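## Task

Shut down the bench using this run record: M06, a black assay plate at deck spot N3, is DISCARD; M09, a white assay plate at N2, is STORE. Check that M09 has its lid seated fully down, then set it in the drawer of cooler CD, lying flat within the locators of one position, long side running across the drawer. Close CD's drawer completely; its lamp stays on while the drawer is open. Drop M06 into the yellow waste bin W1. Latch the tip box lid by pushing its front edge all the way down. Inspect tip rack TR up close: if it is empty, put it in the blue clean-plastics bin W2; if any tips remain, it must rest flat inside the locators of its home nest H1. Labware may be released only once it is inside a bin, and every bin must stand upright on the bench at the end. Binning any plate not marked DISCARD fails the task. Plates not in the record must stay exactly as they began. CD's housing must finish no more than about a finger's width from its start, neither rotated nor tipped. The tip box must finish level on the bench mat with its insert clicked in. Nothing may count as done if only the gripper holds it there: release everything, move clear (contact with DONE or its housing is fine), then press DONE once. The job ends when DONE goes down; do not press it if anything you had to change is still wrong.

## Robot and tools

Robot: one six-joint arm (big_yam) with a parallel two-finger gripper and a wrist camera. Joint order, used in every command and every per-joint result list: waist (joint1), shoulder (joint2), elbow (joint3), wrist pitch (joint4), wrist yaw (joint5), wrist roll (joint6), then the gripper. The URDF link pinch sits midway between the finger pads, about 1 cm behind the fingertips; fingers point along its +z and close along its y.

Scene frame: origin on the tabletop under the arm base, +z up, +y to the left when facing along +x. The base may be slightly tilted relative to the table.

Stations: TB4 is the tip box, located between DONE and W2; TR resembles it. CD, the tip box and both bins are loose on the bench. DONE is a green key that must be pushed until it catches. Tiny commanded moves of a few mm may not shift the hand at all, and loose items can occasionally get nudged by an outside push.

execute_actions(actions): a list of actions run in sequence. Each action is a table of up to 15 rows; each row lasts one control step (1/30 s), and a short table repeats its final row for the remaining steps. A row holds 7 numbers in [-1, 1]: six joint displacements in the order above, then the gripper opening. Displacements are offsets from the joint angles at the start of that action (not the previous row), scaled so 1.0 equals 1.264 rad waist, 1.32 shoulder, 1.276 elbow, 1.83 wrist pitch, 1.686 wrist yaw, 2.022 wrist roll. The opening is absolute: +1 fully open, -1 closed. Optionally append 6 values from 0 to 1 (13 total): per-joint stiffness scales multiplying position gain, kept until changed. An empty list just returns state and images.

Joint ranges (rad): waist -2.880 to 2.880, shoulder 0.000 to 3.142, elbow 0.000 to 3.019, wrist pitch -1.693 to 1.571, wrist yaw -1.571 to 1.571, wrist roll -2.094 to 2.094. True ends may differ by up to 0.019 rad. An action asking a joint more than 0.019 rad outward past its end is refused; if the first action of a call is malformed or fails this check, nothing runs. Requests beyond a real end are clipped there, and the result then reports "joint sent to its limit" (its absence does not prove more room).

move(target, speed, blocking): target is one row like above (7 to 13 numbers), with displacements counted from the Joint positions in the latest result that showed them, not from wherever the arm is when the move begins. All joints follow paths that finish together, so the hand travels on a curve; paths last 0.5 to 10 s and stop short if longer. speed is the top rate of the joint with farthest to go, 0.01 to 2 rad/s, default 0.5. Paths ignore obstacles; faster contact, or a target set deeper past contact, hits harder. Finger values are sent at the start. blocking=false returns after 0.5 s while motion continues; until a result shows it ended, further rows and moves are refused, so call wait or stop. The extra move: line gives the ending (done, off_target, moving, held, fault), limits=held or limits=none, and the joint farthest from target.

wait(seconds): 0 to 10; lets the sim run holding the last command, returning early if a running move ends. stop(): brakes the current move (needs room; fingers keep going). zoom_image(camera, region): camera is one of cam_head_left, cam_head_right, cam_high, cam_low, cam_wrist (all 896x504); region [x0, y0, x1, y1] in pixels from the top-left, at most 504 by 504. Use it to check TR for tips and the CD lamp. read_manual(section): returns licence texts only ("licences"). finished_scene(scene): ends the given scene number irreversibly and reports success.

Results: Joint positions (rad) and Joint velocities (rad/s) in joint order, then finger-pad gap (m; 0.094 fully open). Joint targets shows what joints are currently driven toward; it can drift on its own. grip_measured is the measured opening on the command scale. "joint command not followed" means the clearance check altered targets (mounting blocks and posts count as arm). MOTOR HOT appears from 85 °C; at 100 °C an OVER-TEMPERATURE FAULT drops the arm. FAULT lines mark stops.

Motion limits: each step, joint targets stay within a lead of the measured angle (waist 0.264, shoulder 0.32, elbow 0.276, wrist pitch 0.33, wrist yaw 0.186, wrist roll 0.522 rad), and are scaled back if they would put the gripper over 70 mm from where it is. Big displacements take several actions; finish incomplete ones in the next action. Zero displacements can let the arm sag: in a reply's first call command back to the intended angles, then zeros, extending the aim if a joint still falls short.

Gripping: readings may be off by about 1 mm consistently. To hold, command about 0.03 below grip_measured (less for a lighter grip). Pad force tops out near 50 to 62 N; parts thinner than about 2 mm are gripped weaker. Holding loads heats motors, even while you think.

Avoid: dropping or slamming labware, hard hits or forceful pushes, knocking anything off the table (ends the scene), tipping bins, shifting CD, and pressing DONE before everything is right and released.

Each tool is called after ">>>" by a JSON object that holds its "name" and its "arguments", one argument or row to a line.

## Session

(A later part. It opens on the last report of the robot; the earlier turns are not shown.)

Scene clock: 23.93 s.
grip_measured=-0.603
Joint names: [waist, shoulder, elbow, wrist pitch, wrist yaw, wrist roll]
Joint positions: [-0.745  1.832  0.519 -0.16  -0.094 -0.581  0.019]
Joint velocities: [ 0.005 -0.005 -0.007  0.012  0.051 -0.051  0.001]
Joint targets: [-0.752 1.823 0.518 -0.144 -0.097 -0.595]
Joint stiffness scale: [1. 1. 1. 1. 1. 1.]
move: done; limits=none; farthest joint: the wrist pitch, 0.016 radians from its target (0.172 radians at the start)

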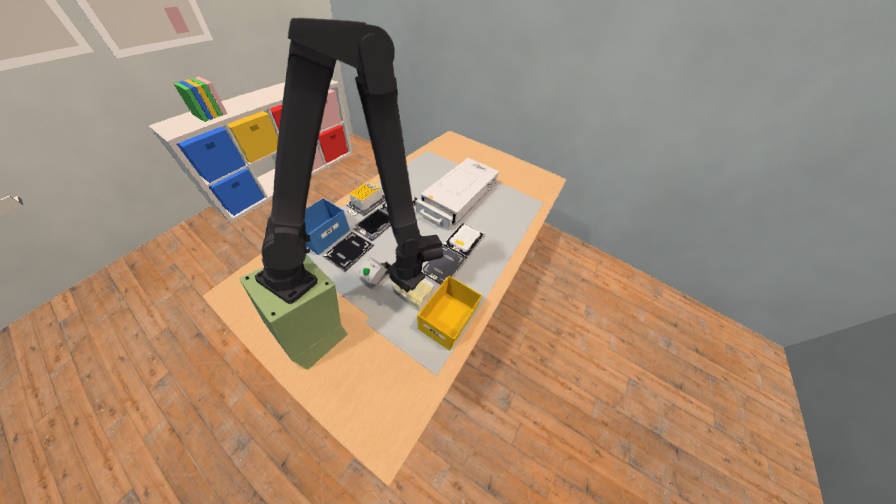

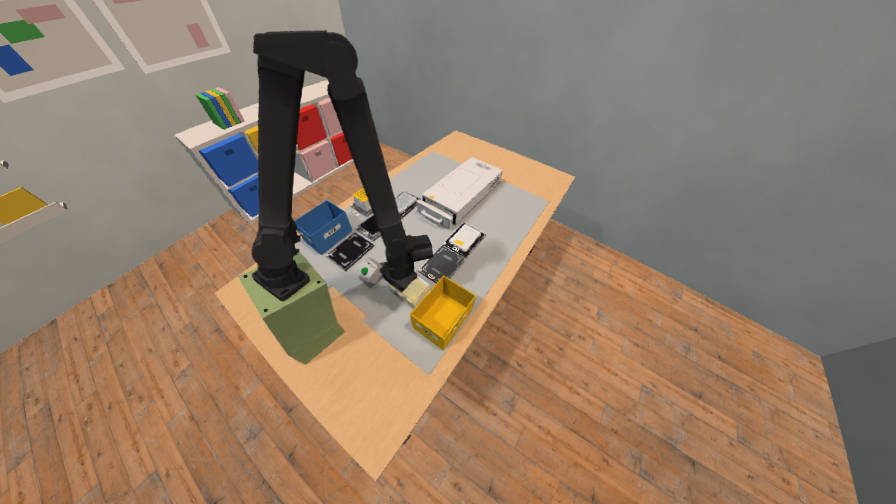

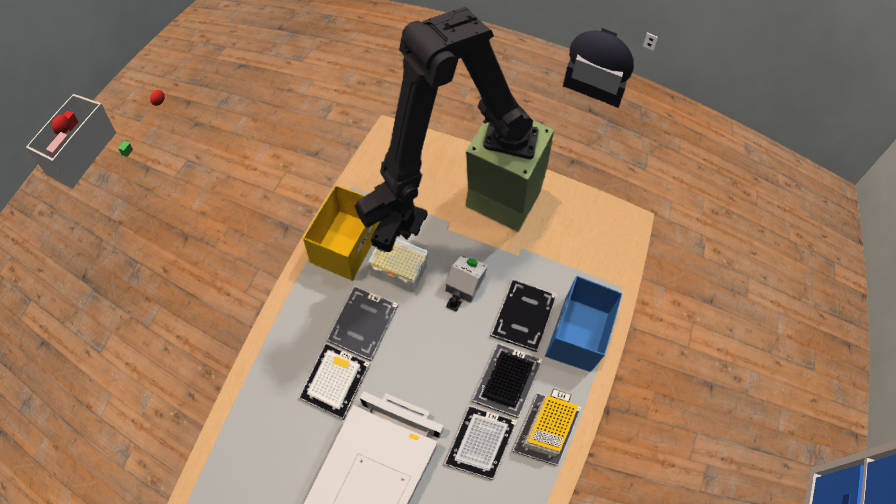

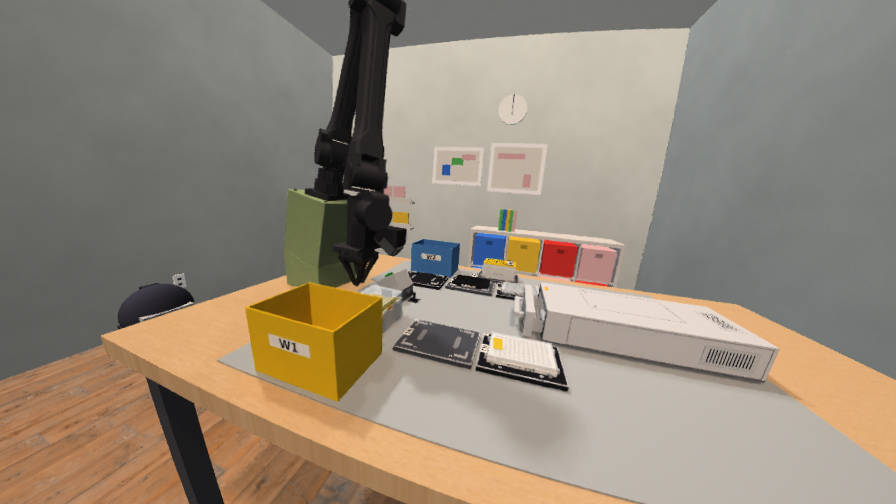

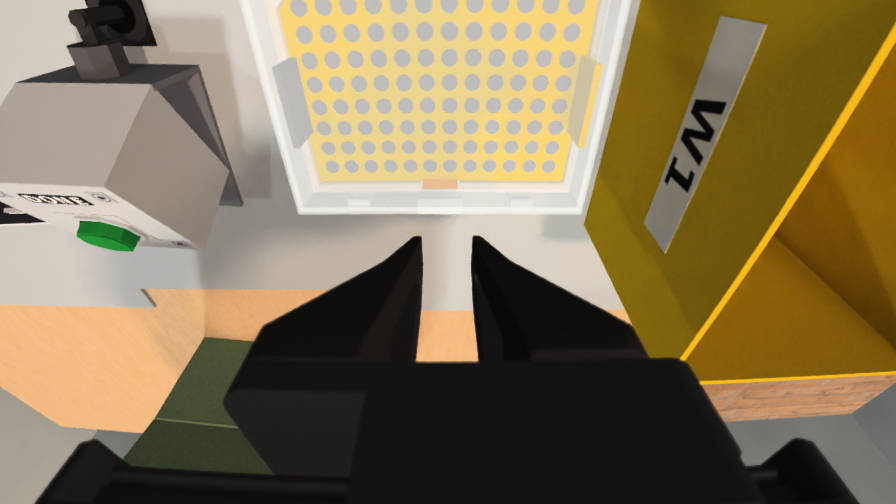

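>>> {"name": "move", "arguments": {
  "target": [0.016,0.13,0.042,0.068,0,0,-0.6],
  "speed": 0.1
}}

Scene clock: 29.13 s.
grip_measured=-0.603
Joint names: [waist, shoulder, elbow, wrist pitch, wrist yaw, wrist roll]
Joint positions: [-0.744  1.939  0.55  -0.08  -0.094 -0.581  0.019]
Joint velocities: [-0.015  0.005  0.002  0.007 -0.037  0.051  0.001]
Joint targets: [-0.725 2.004 0.573 -0.036 -0.094 -0.580]
Joint stiffness scale: [1. 1. 1. 1. 1. 1.]
move: off_target; limits=none; farthest joint: the shoulder, 0.064 radians from its target (0.172 radians at the start)

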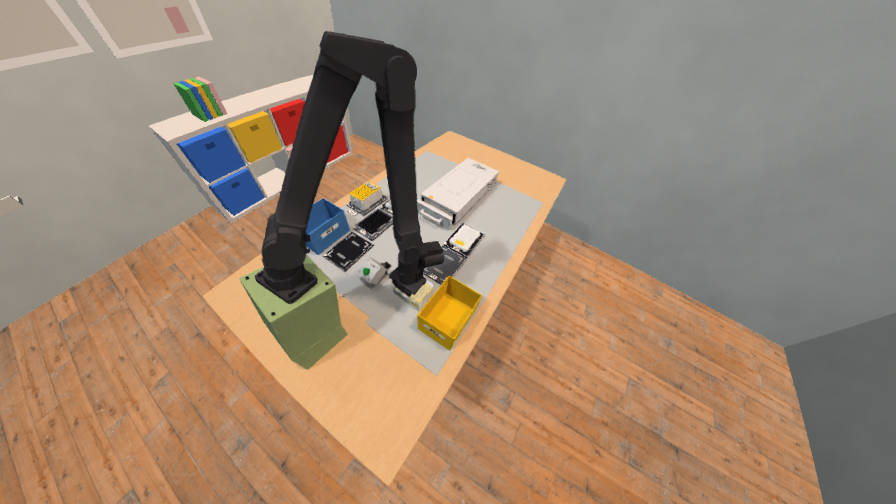

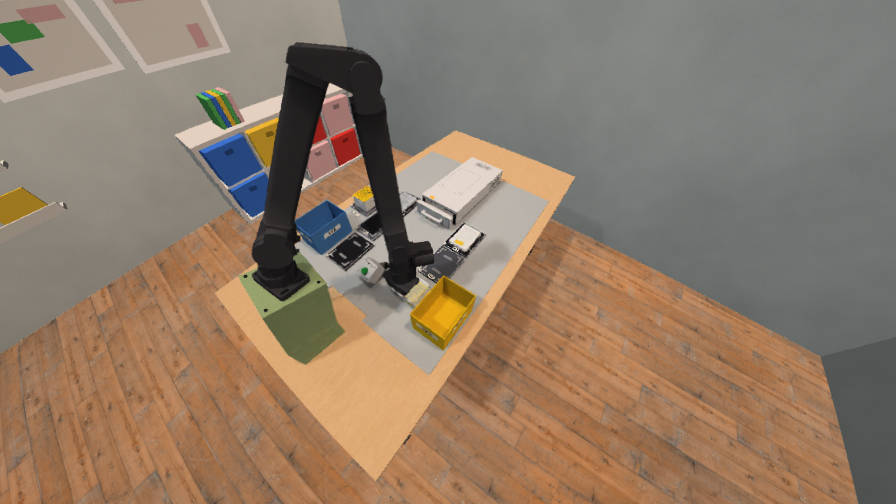

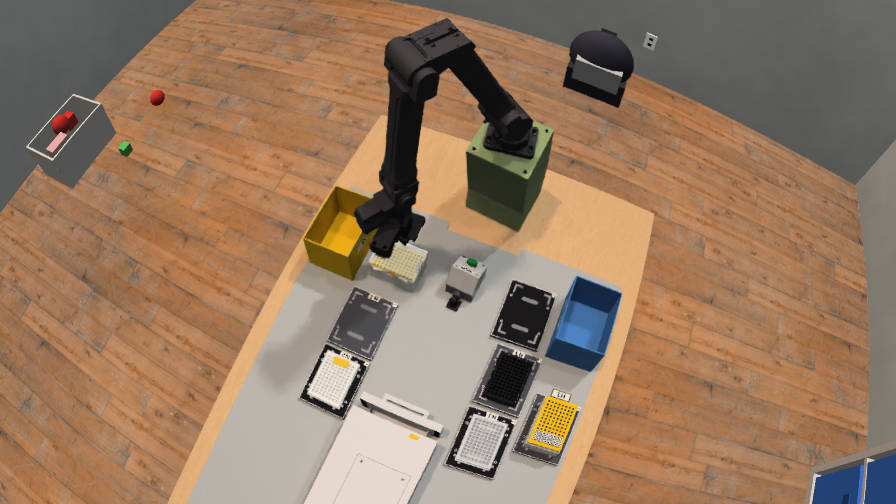

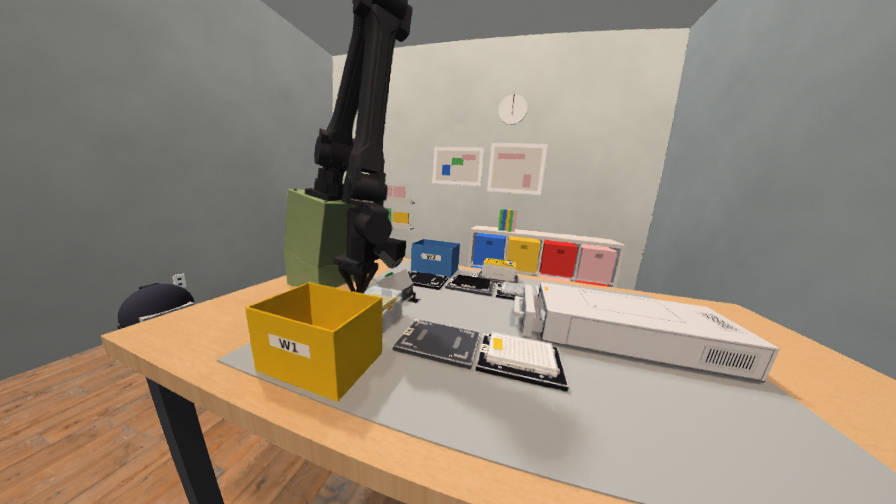

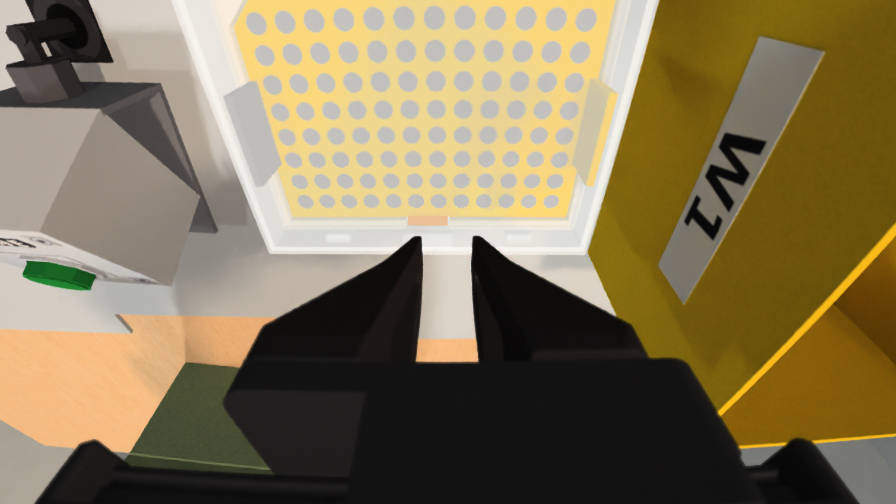

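>>> {"name": "execute_actions", "arguments": {
  "actions": []
}}

Scene clock: 46.43 s.
grip_measured=-0.603
Joint names: [waist, shoulder, elbow, wrist pitch, wrist yaw, wrist roll]
Joint positions: [-0.744  1.939  0.55  -0.08  -0.094 -0.581  0.019]
Joint velocities: [-0.005  0.015 -0.002 -0.017  0.066 -0.037  0.   ]
Joint targets: [-0.725 2.004 0.573 -0.036 -0.094 -0.580]
Joint stiffness scale: [1. 1. 1. 1. 1. 1.]

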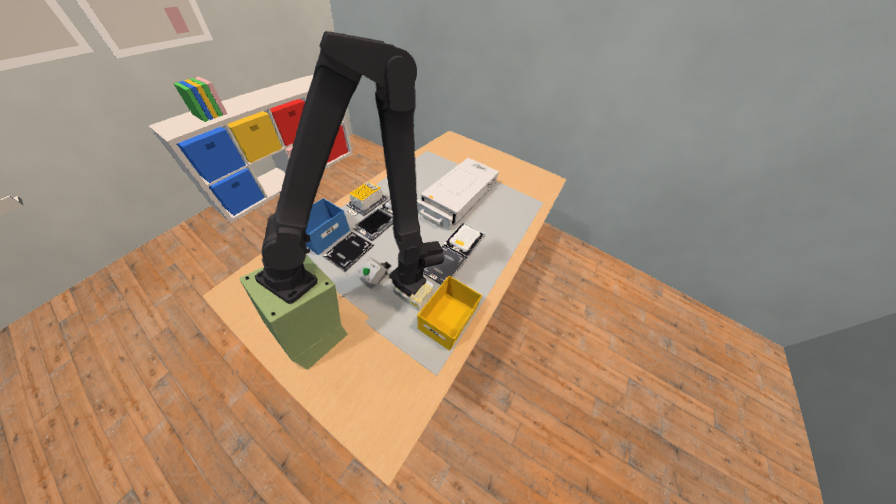

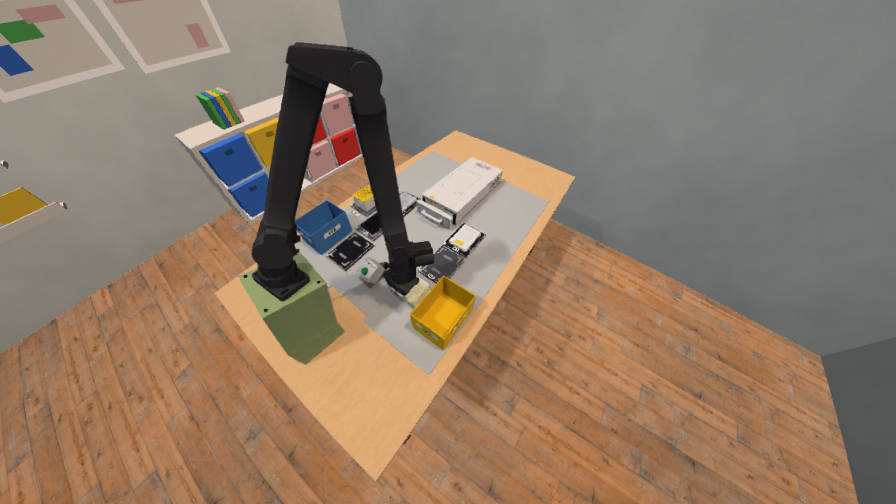

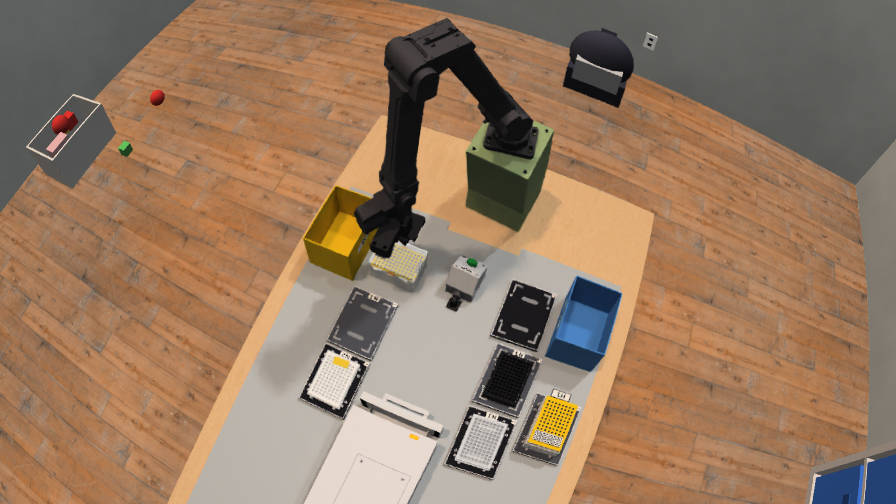

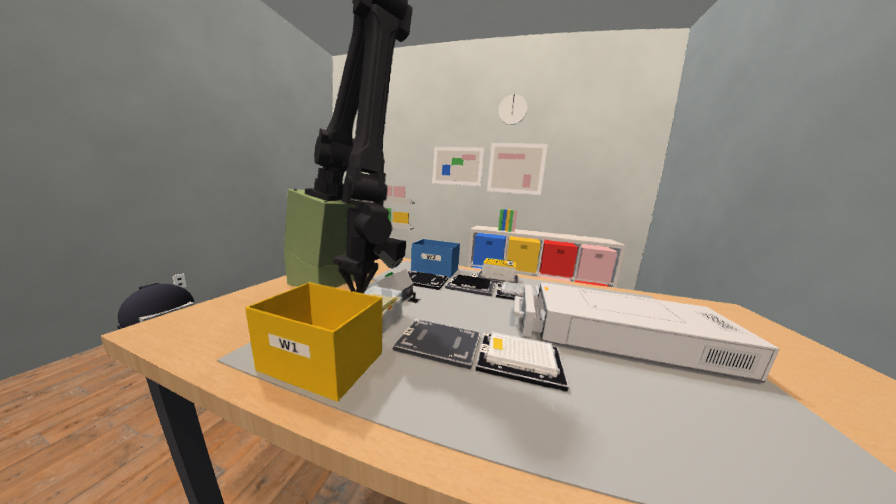

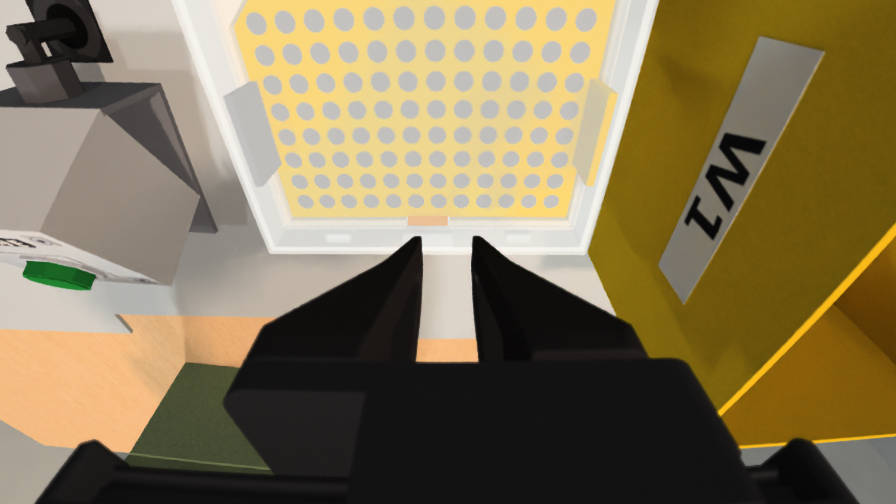

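>>> {"name": "move", "arguments": {
  "target": [0.015,0.078,0.018,0.024,0,0,-0.6],
  "speed": 0.1
}}

>>> {"name": "move", "arguments": {
  "target": [0,-0.2,0,-0.14,0,0,-0.6],
  "speed": 0.4
}}

>>> {"name": "zoom_image", "arguments": {
  "camera": "cam_low",
  "region": [320,250,460,340]
}}

Scene clock: 51.30 s.
grip_measured=-0.603
Joint names: [waist, shoulder, elbow, wrist pitch, wrist yaw, wrist roll]
Joint positions: [-0.743  1.942  0.55  -0.078 -0.094 -0.581  0.019]
Joint velocities: [-0.005 -0.015  0.002 -0.002 -0.051 -0.11   0.001]
Joint targets: [-0.724 2.042 0.573 -0.036 -0.094 -0.581]
Joint stiffness scale: [1. 1. 1. 1. 1. 1.]
move: off_target; limits=none; farthest joint: the shoulder, 0.100 radians from its target (0.103 radians at the start)

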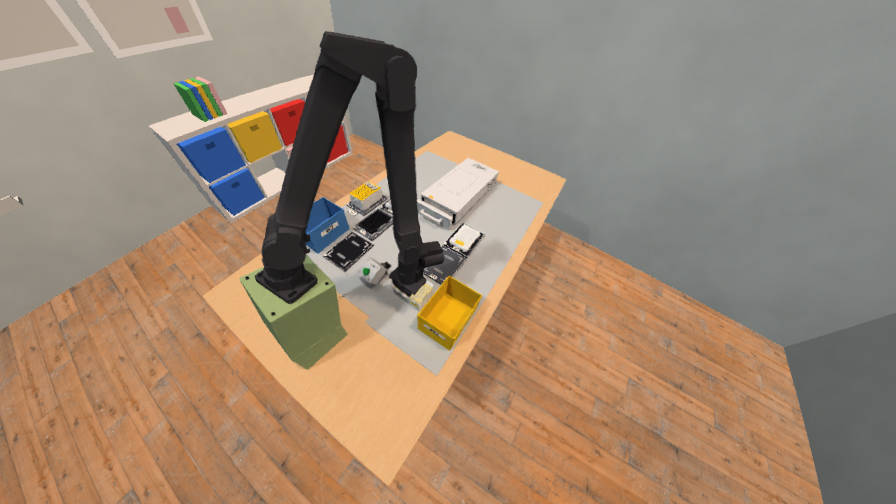

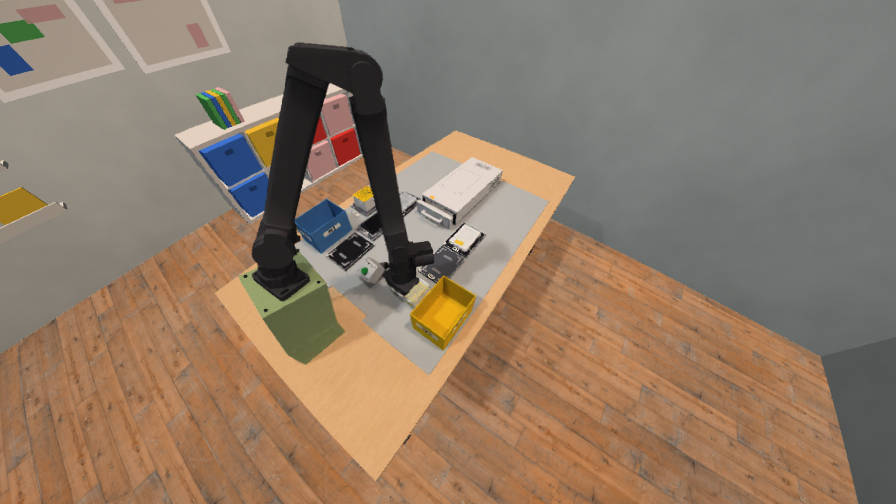

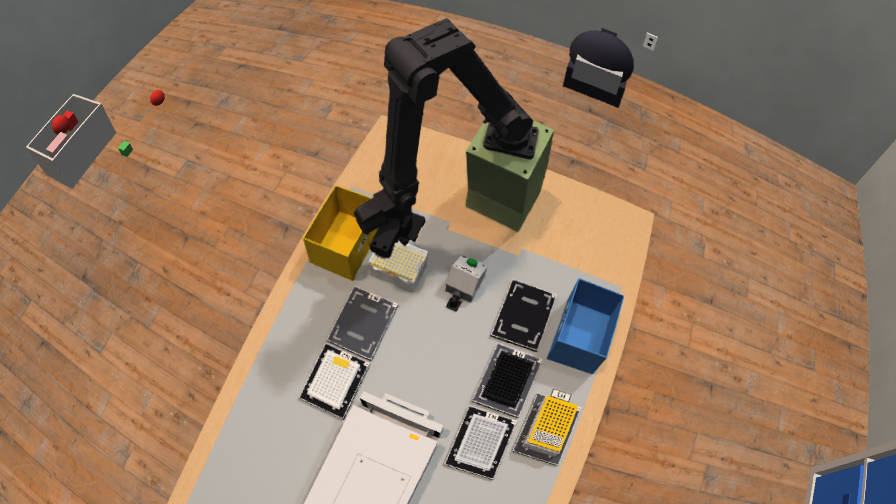

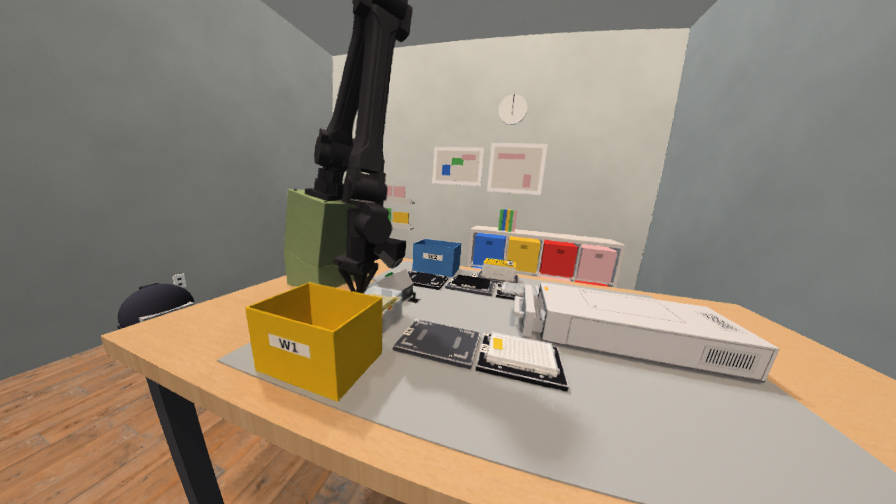

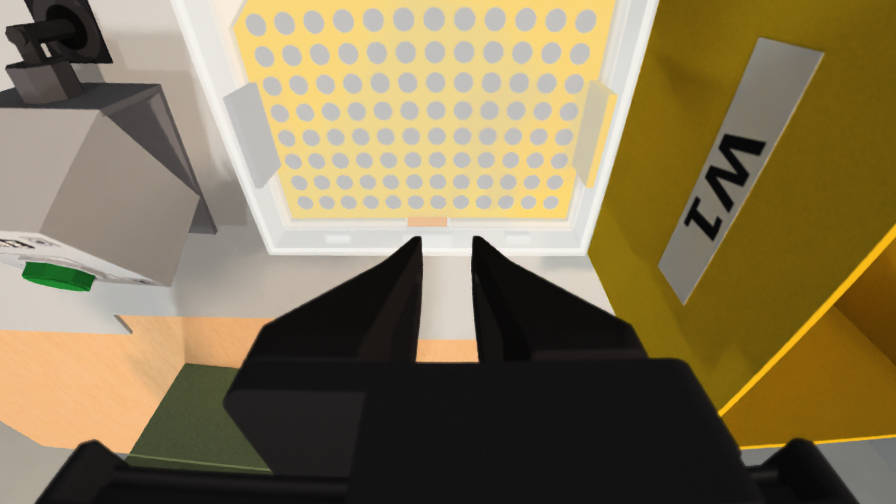

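Scene clock: 52.47 s.
grip_measured=-0.603
Joint names: [waist, shoulder, elbow, wrist pitch, wrist yaw, wrist roll]
Joint positions: [-0.743  1.677  0.548 -0.318 -0.094 -0.581  0.019]
Joint velocities: [-0.005  0.005 -0.012 -0.002 -0.037 -0.051  0.001]
Joint targets: [-0.743 1.678 0.550 -0.334 -0.094 -0.581]
Joint stiffness scale: [1. 1. 1. 1. 1. 1.]
move: done; limits=none; farthest joint: the wrist pitch, 0.016 radians from its target (0.256 radians at the start)

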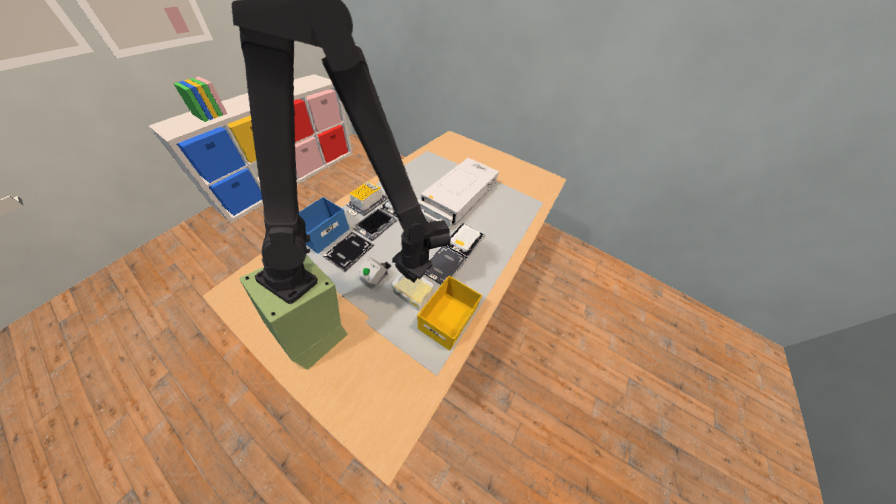

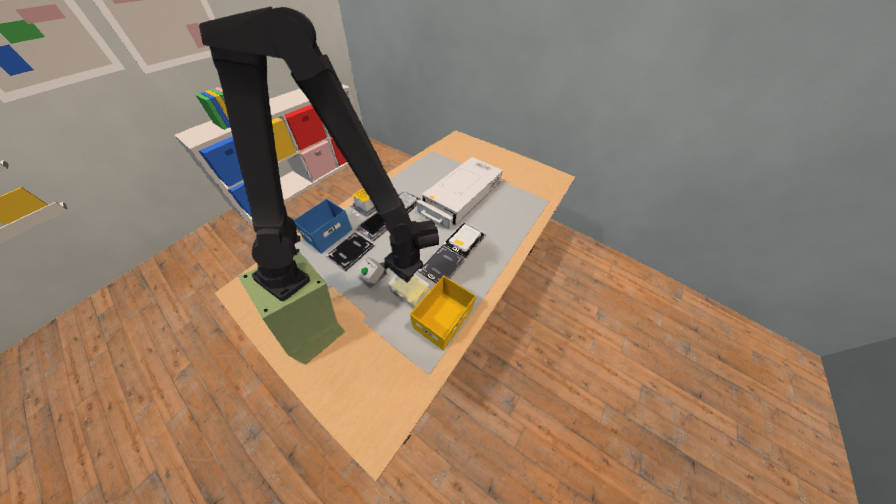

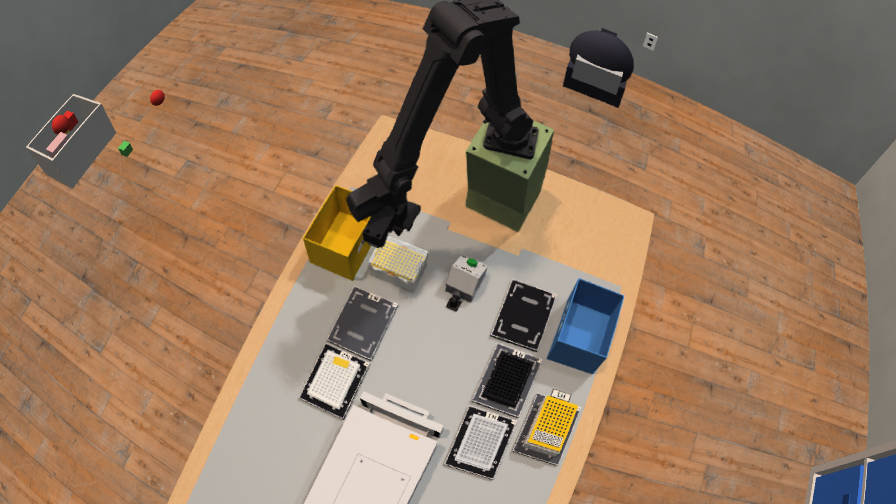

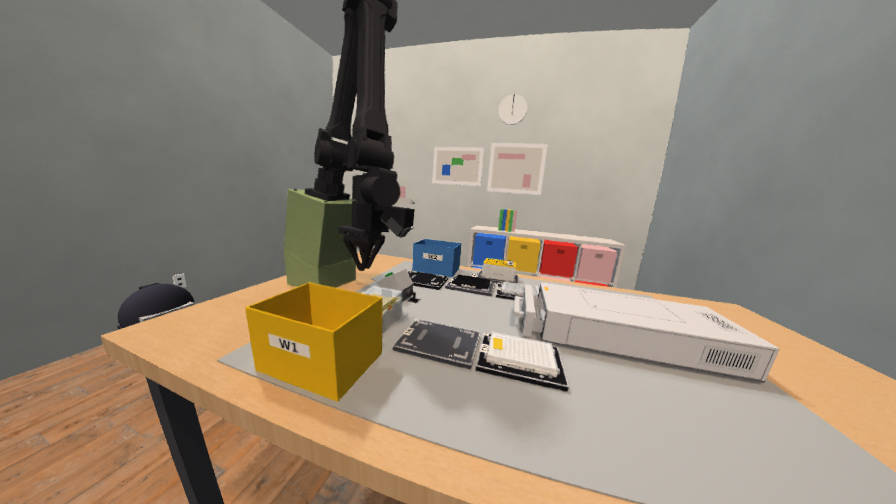

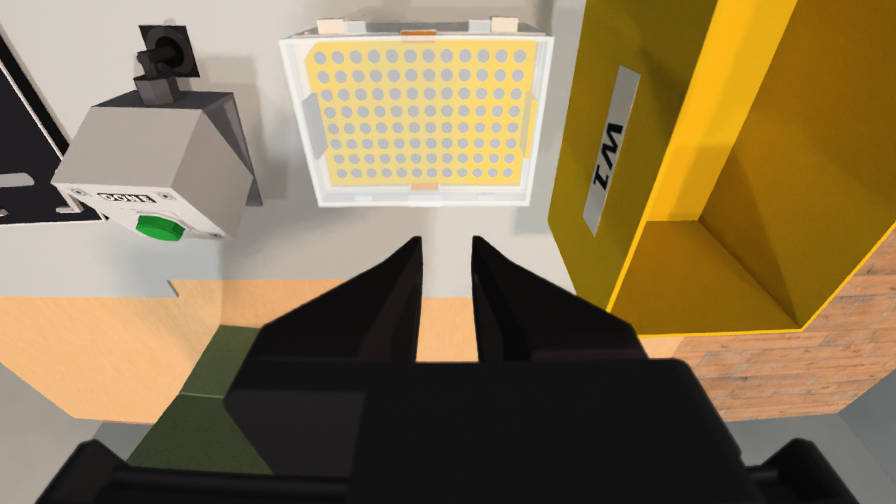

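Region (320, 250, 460, 340) of cam_low's 896x504 image, scaled by 3.600, with more detail than that image has; it fills the top 324 rows of this view, and the rest is white.

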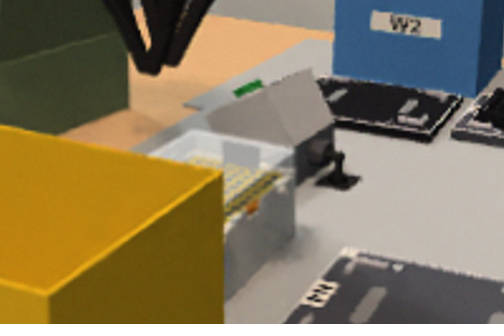

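>>> {"name": "zoom_image", "arguments": {
  "camera": "cam_wrist",
  "region": [270,0,570,220]
}}

Region (270, 0, 570, 220) of cam_wrist's 896x504 image, scaled by 1.680, with more detail than that image has; it fills the top 370 rows of this view, and the rest is white.

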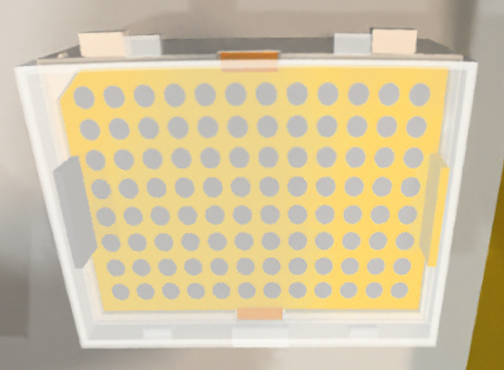

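>>> {"name": "move", "arguments": {
  "target": [0.478,0.352,0.824,-0.317,0.045,-0.5,0.32],
  "speed": 0.7
}}

Scene clock: 61.80 s.
grip_measured=+0.317
Joint names: [waist, shoulder, elbow, wrist pitch, wrist yaw, wrist roll]
Joint positions: [-0.129  2.108  1.572 -0.882 -0.021 -1.577  0.062]
Joint velocities: [-0.005 -0.005  0.002  0.007 -0.022 -0.037 -0.001]
Joint targets: [-0.139 2.141 1.600 -0.898 -0.018 -1.592]
Joint stiffness scale: [1. 1. 1. 1. 1. 1.]
move: off_target; limits=none; farthest joint: the shoulder, 0.034 radians from its target (0.465 radians at the start)

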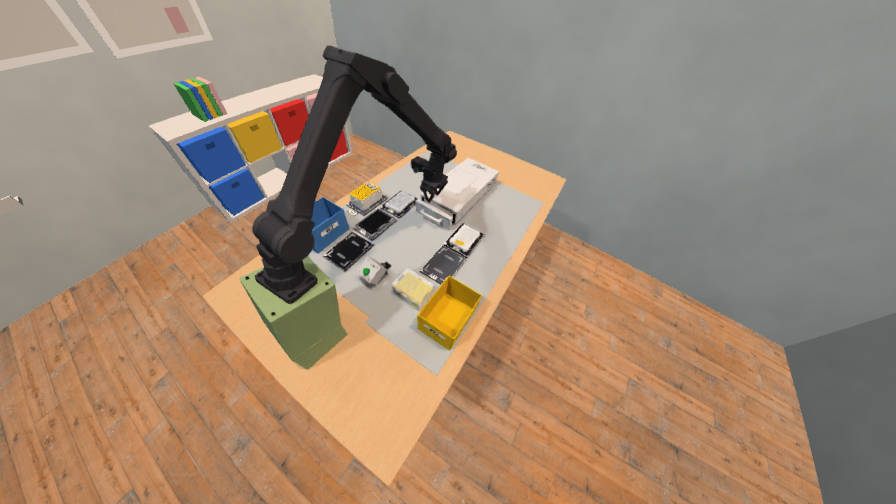

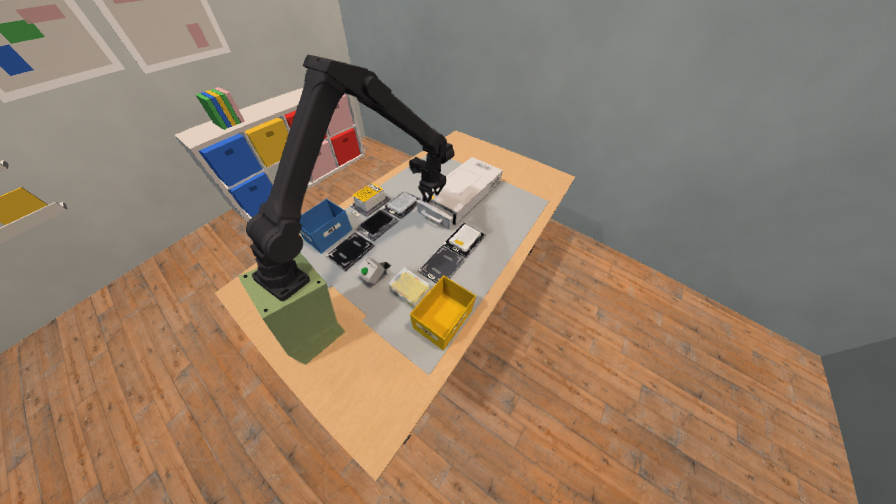

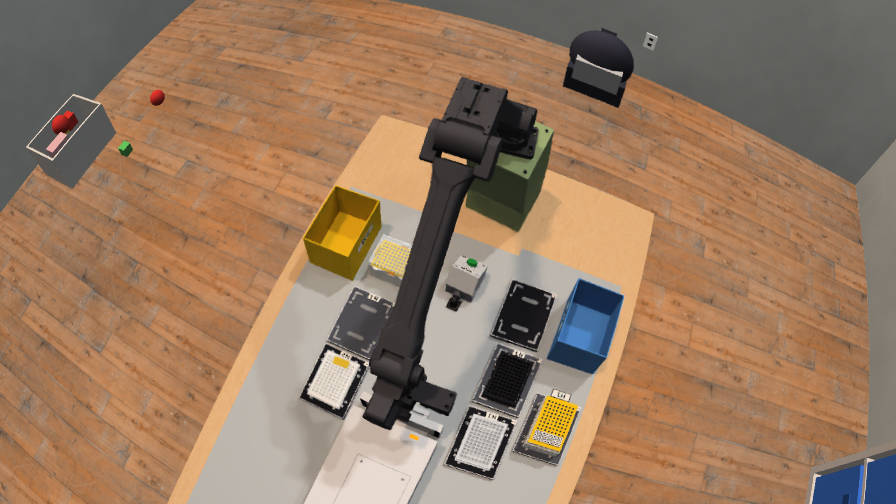

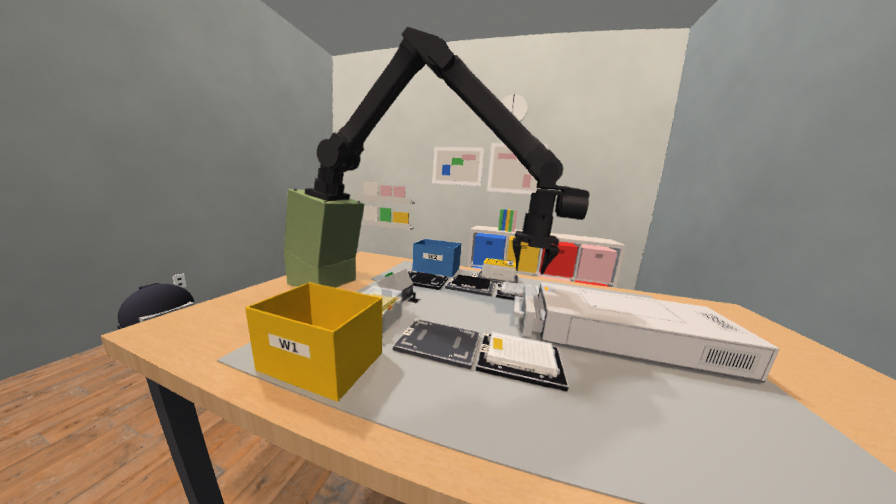

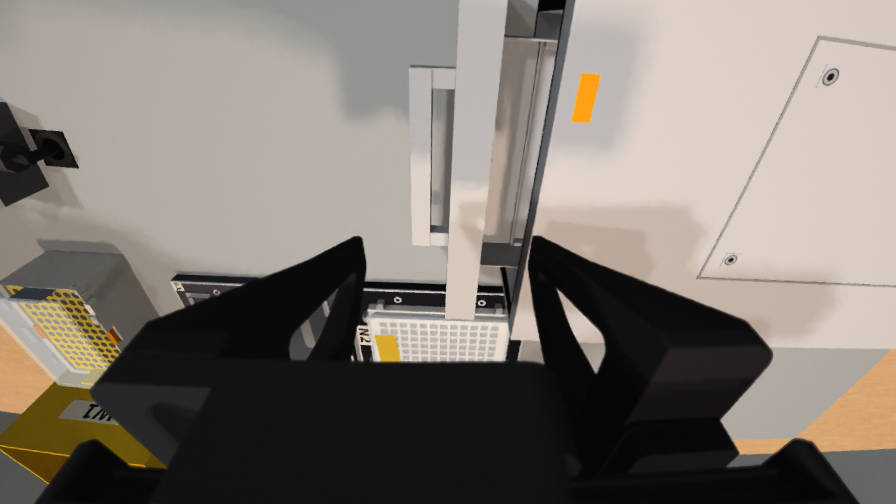

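>>> {"name": "move", "arguments": {
  "target": [-0.008,0.115,-0.015,0.077,0,0,0.32],
  "speed": 0.2
}}

Scene clock: 71.83 s.
grip_measured=+0.318
Joint names: [waist, shoulder, elbow, wrist pitch, wrist yaw, wrist roll]
Joint positions: [-0.129  2.226  1.559 -0.754 -0.021 -1.578  0.062]
Joint velocities: [-0.005 -0.005  0.002  0.017 -0.051 -0.051 -0.   ]
Joint targets: [-0.139 2.259 1.553 -0.742 -0.021 -1.577]
Joint stiffness scale: [1. 1. 1. 1. 1. 1.]
move: off_target; limits=none; farthest joint: the shoulder, 0.034 radians from its target (0.152 radians at the start)

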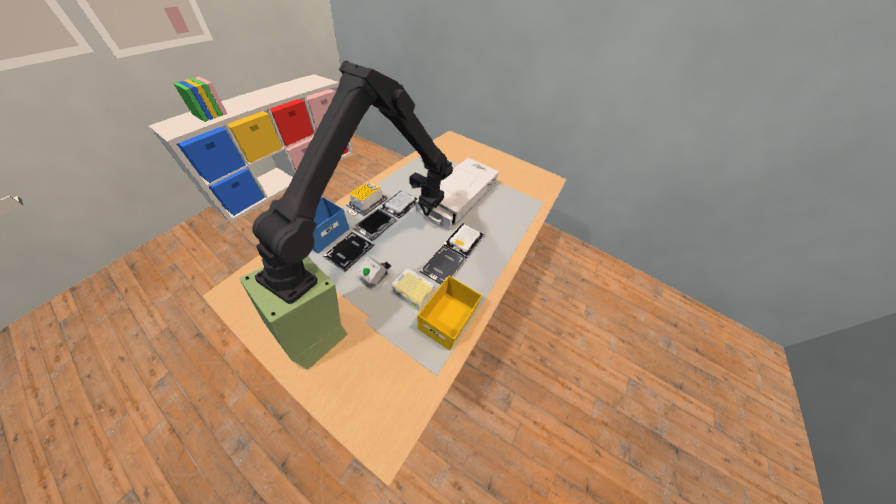

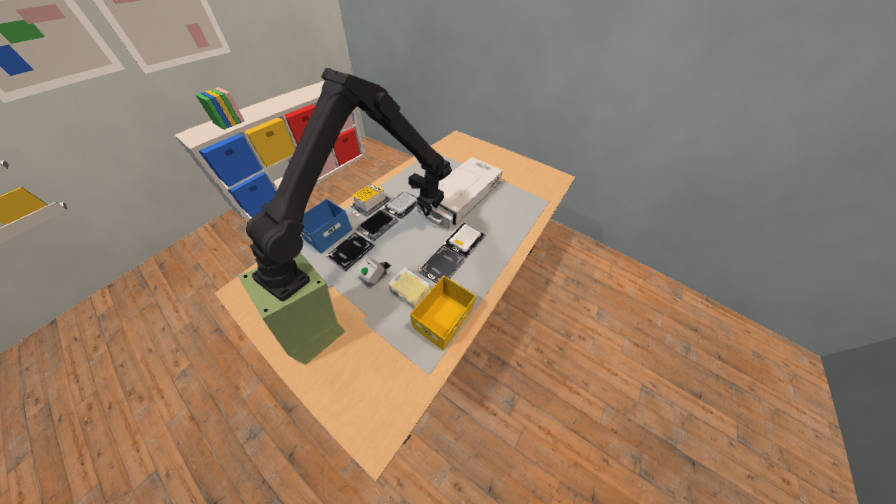

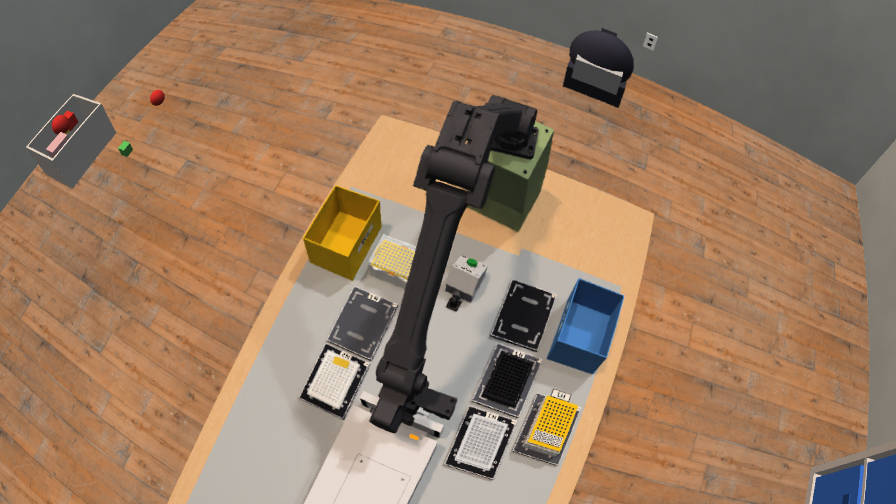

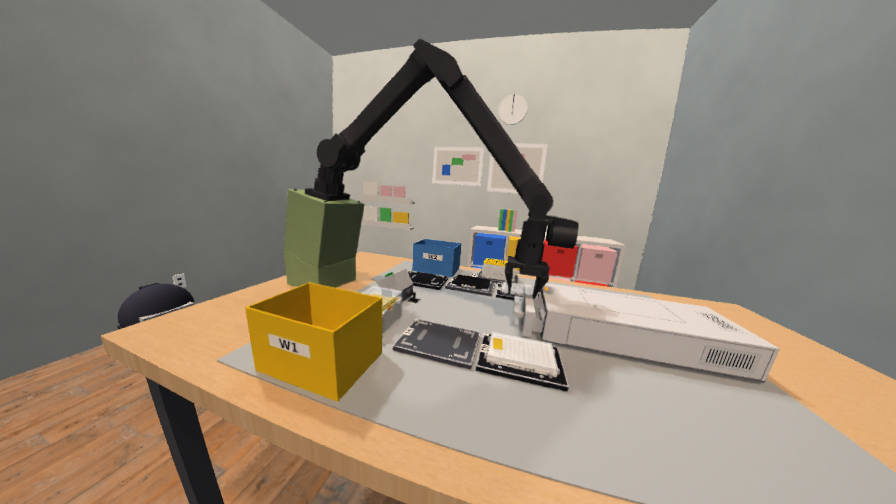

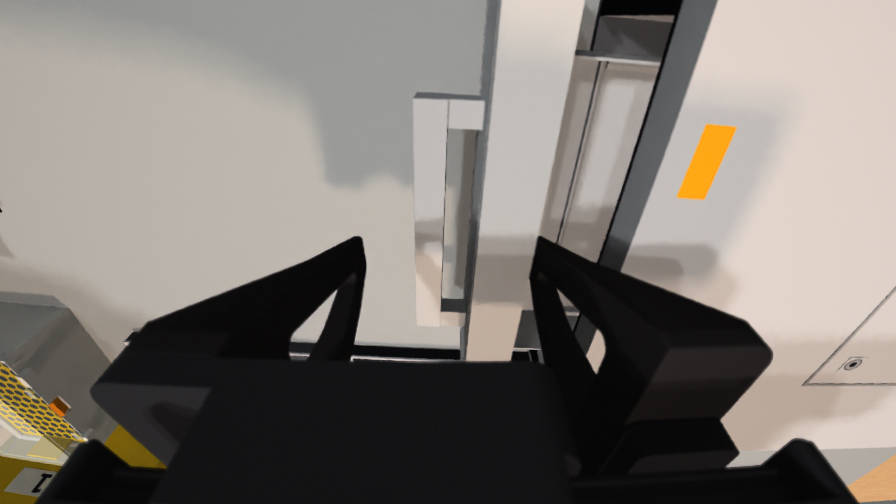

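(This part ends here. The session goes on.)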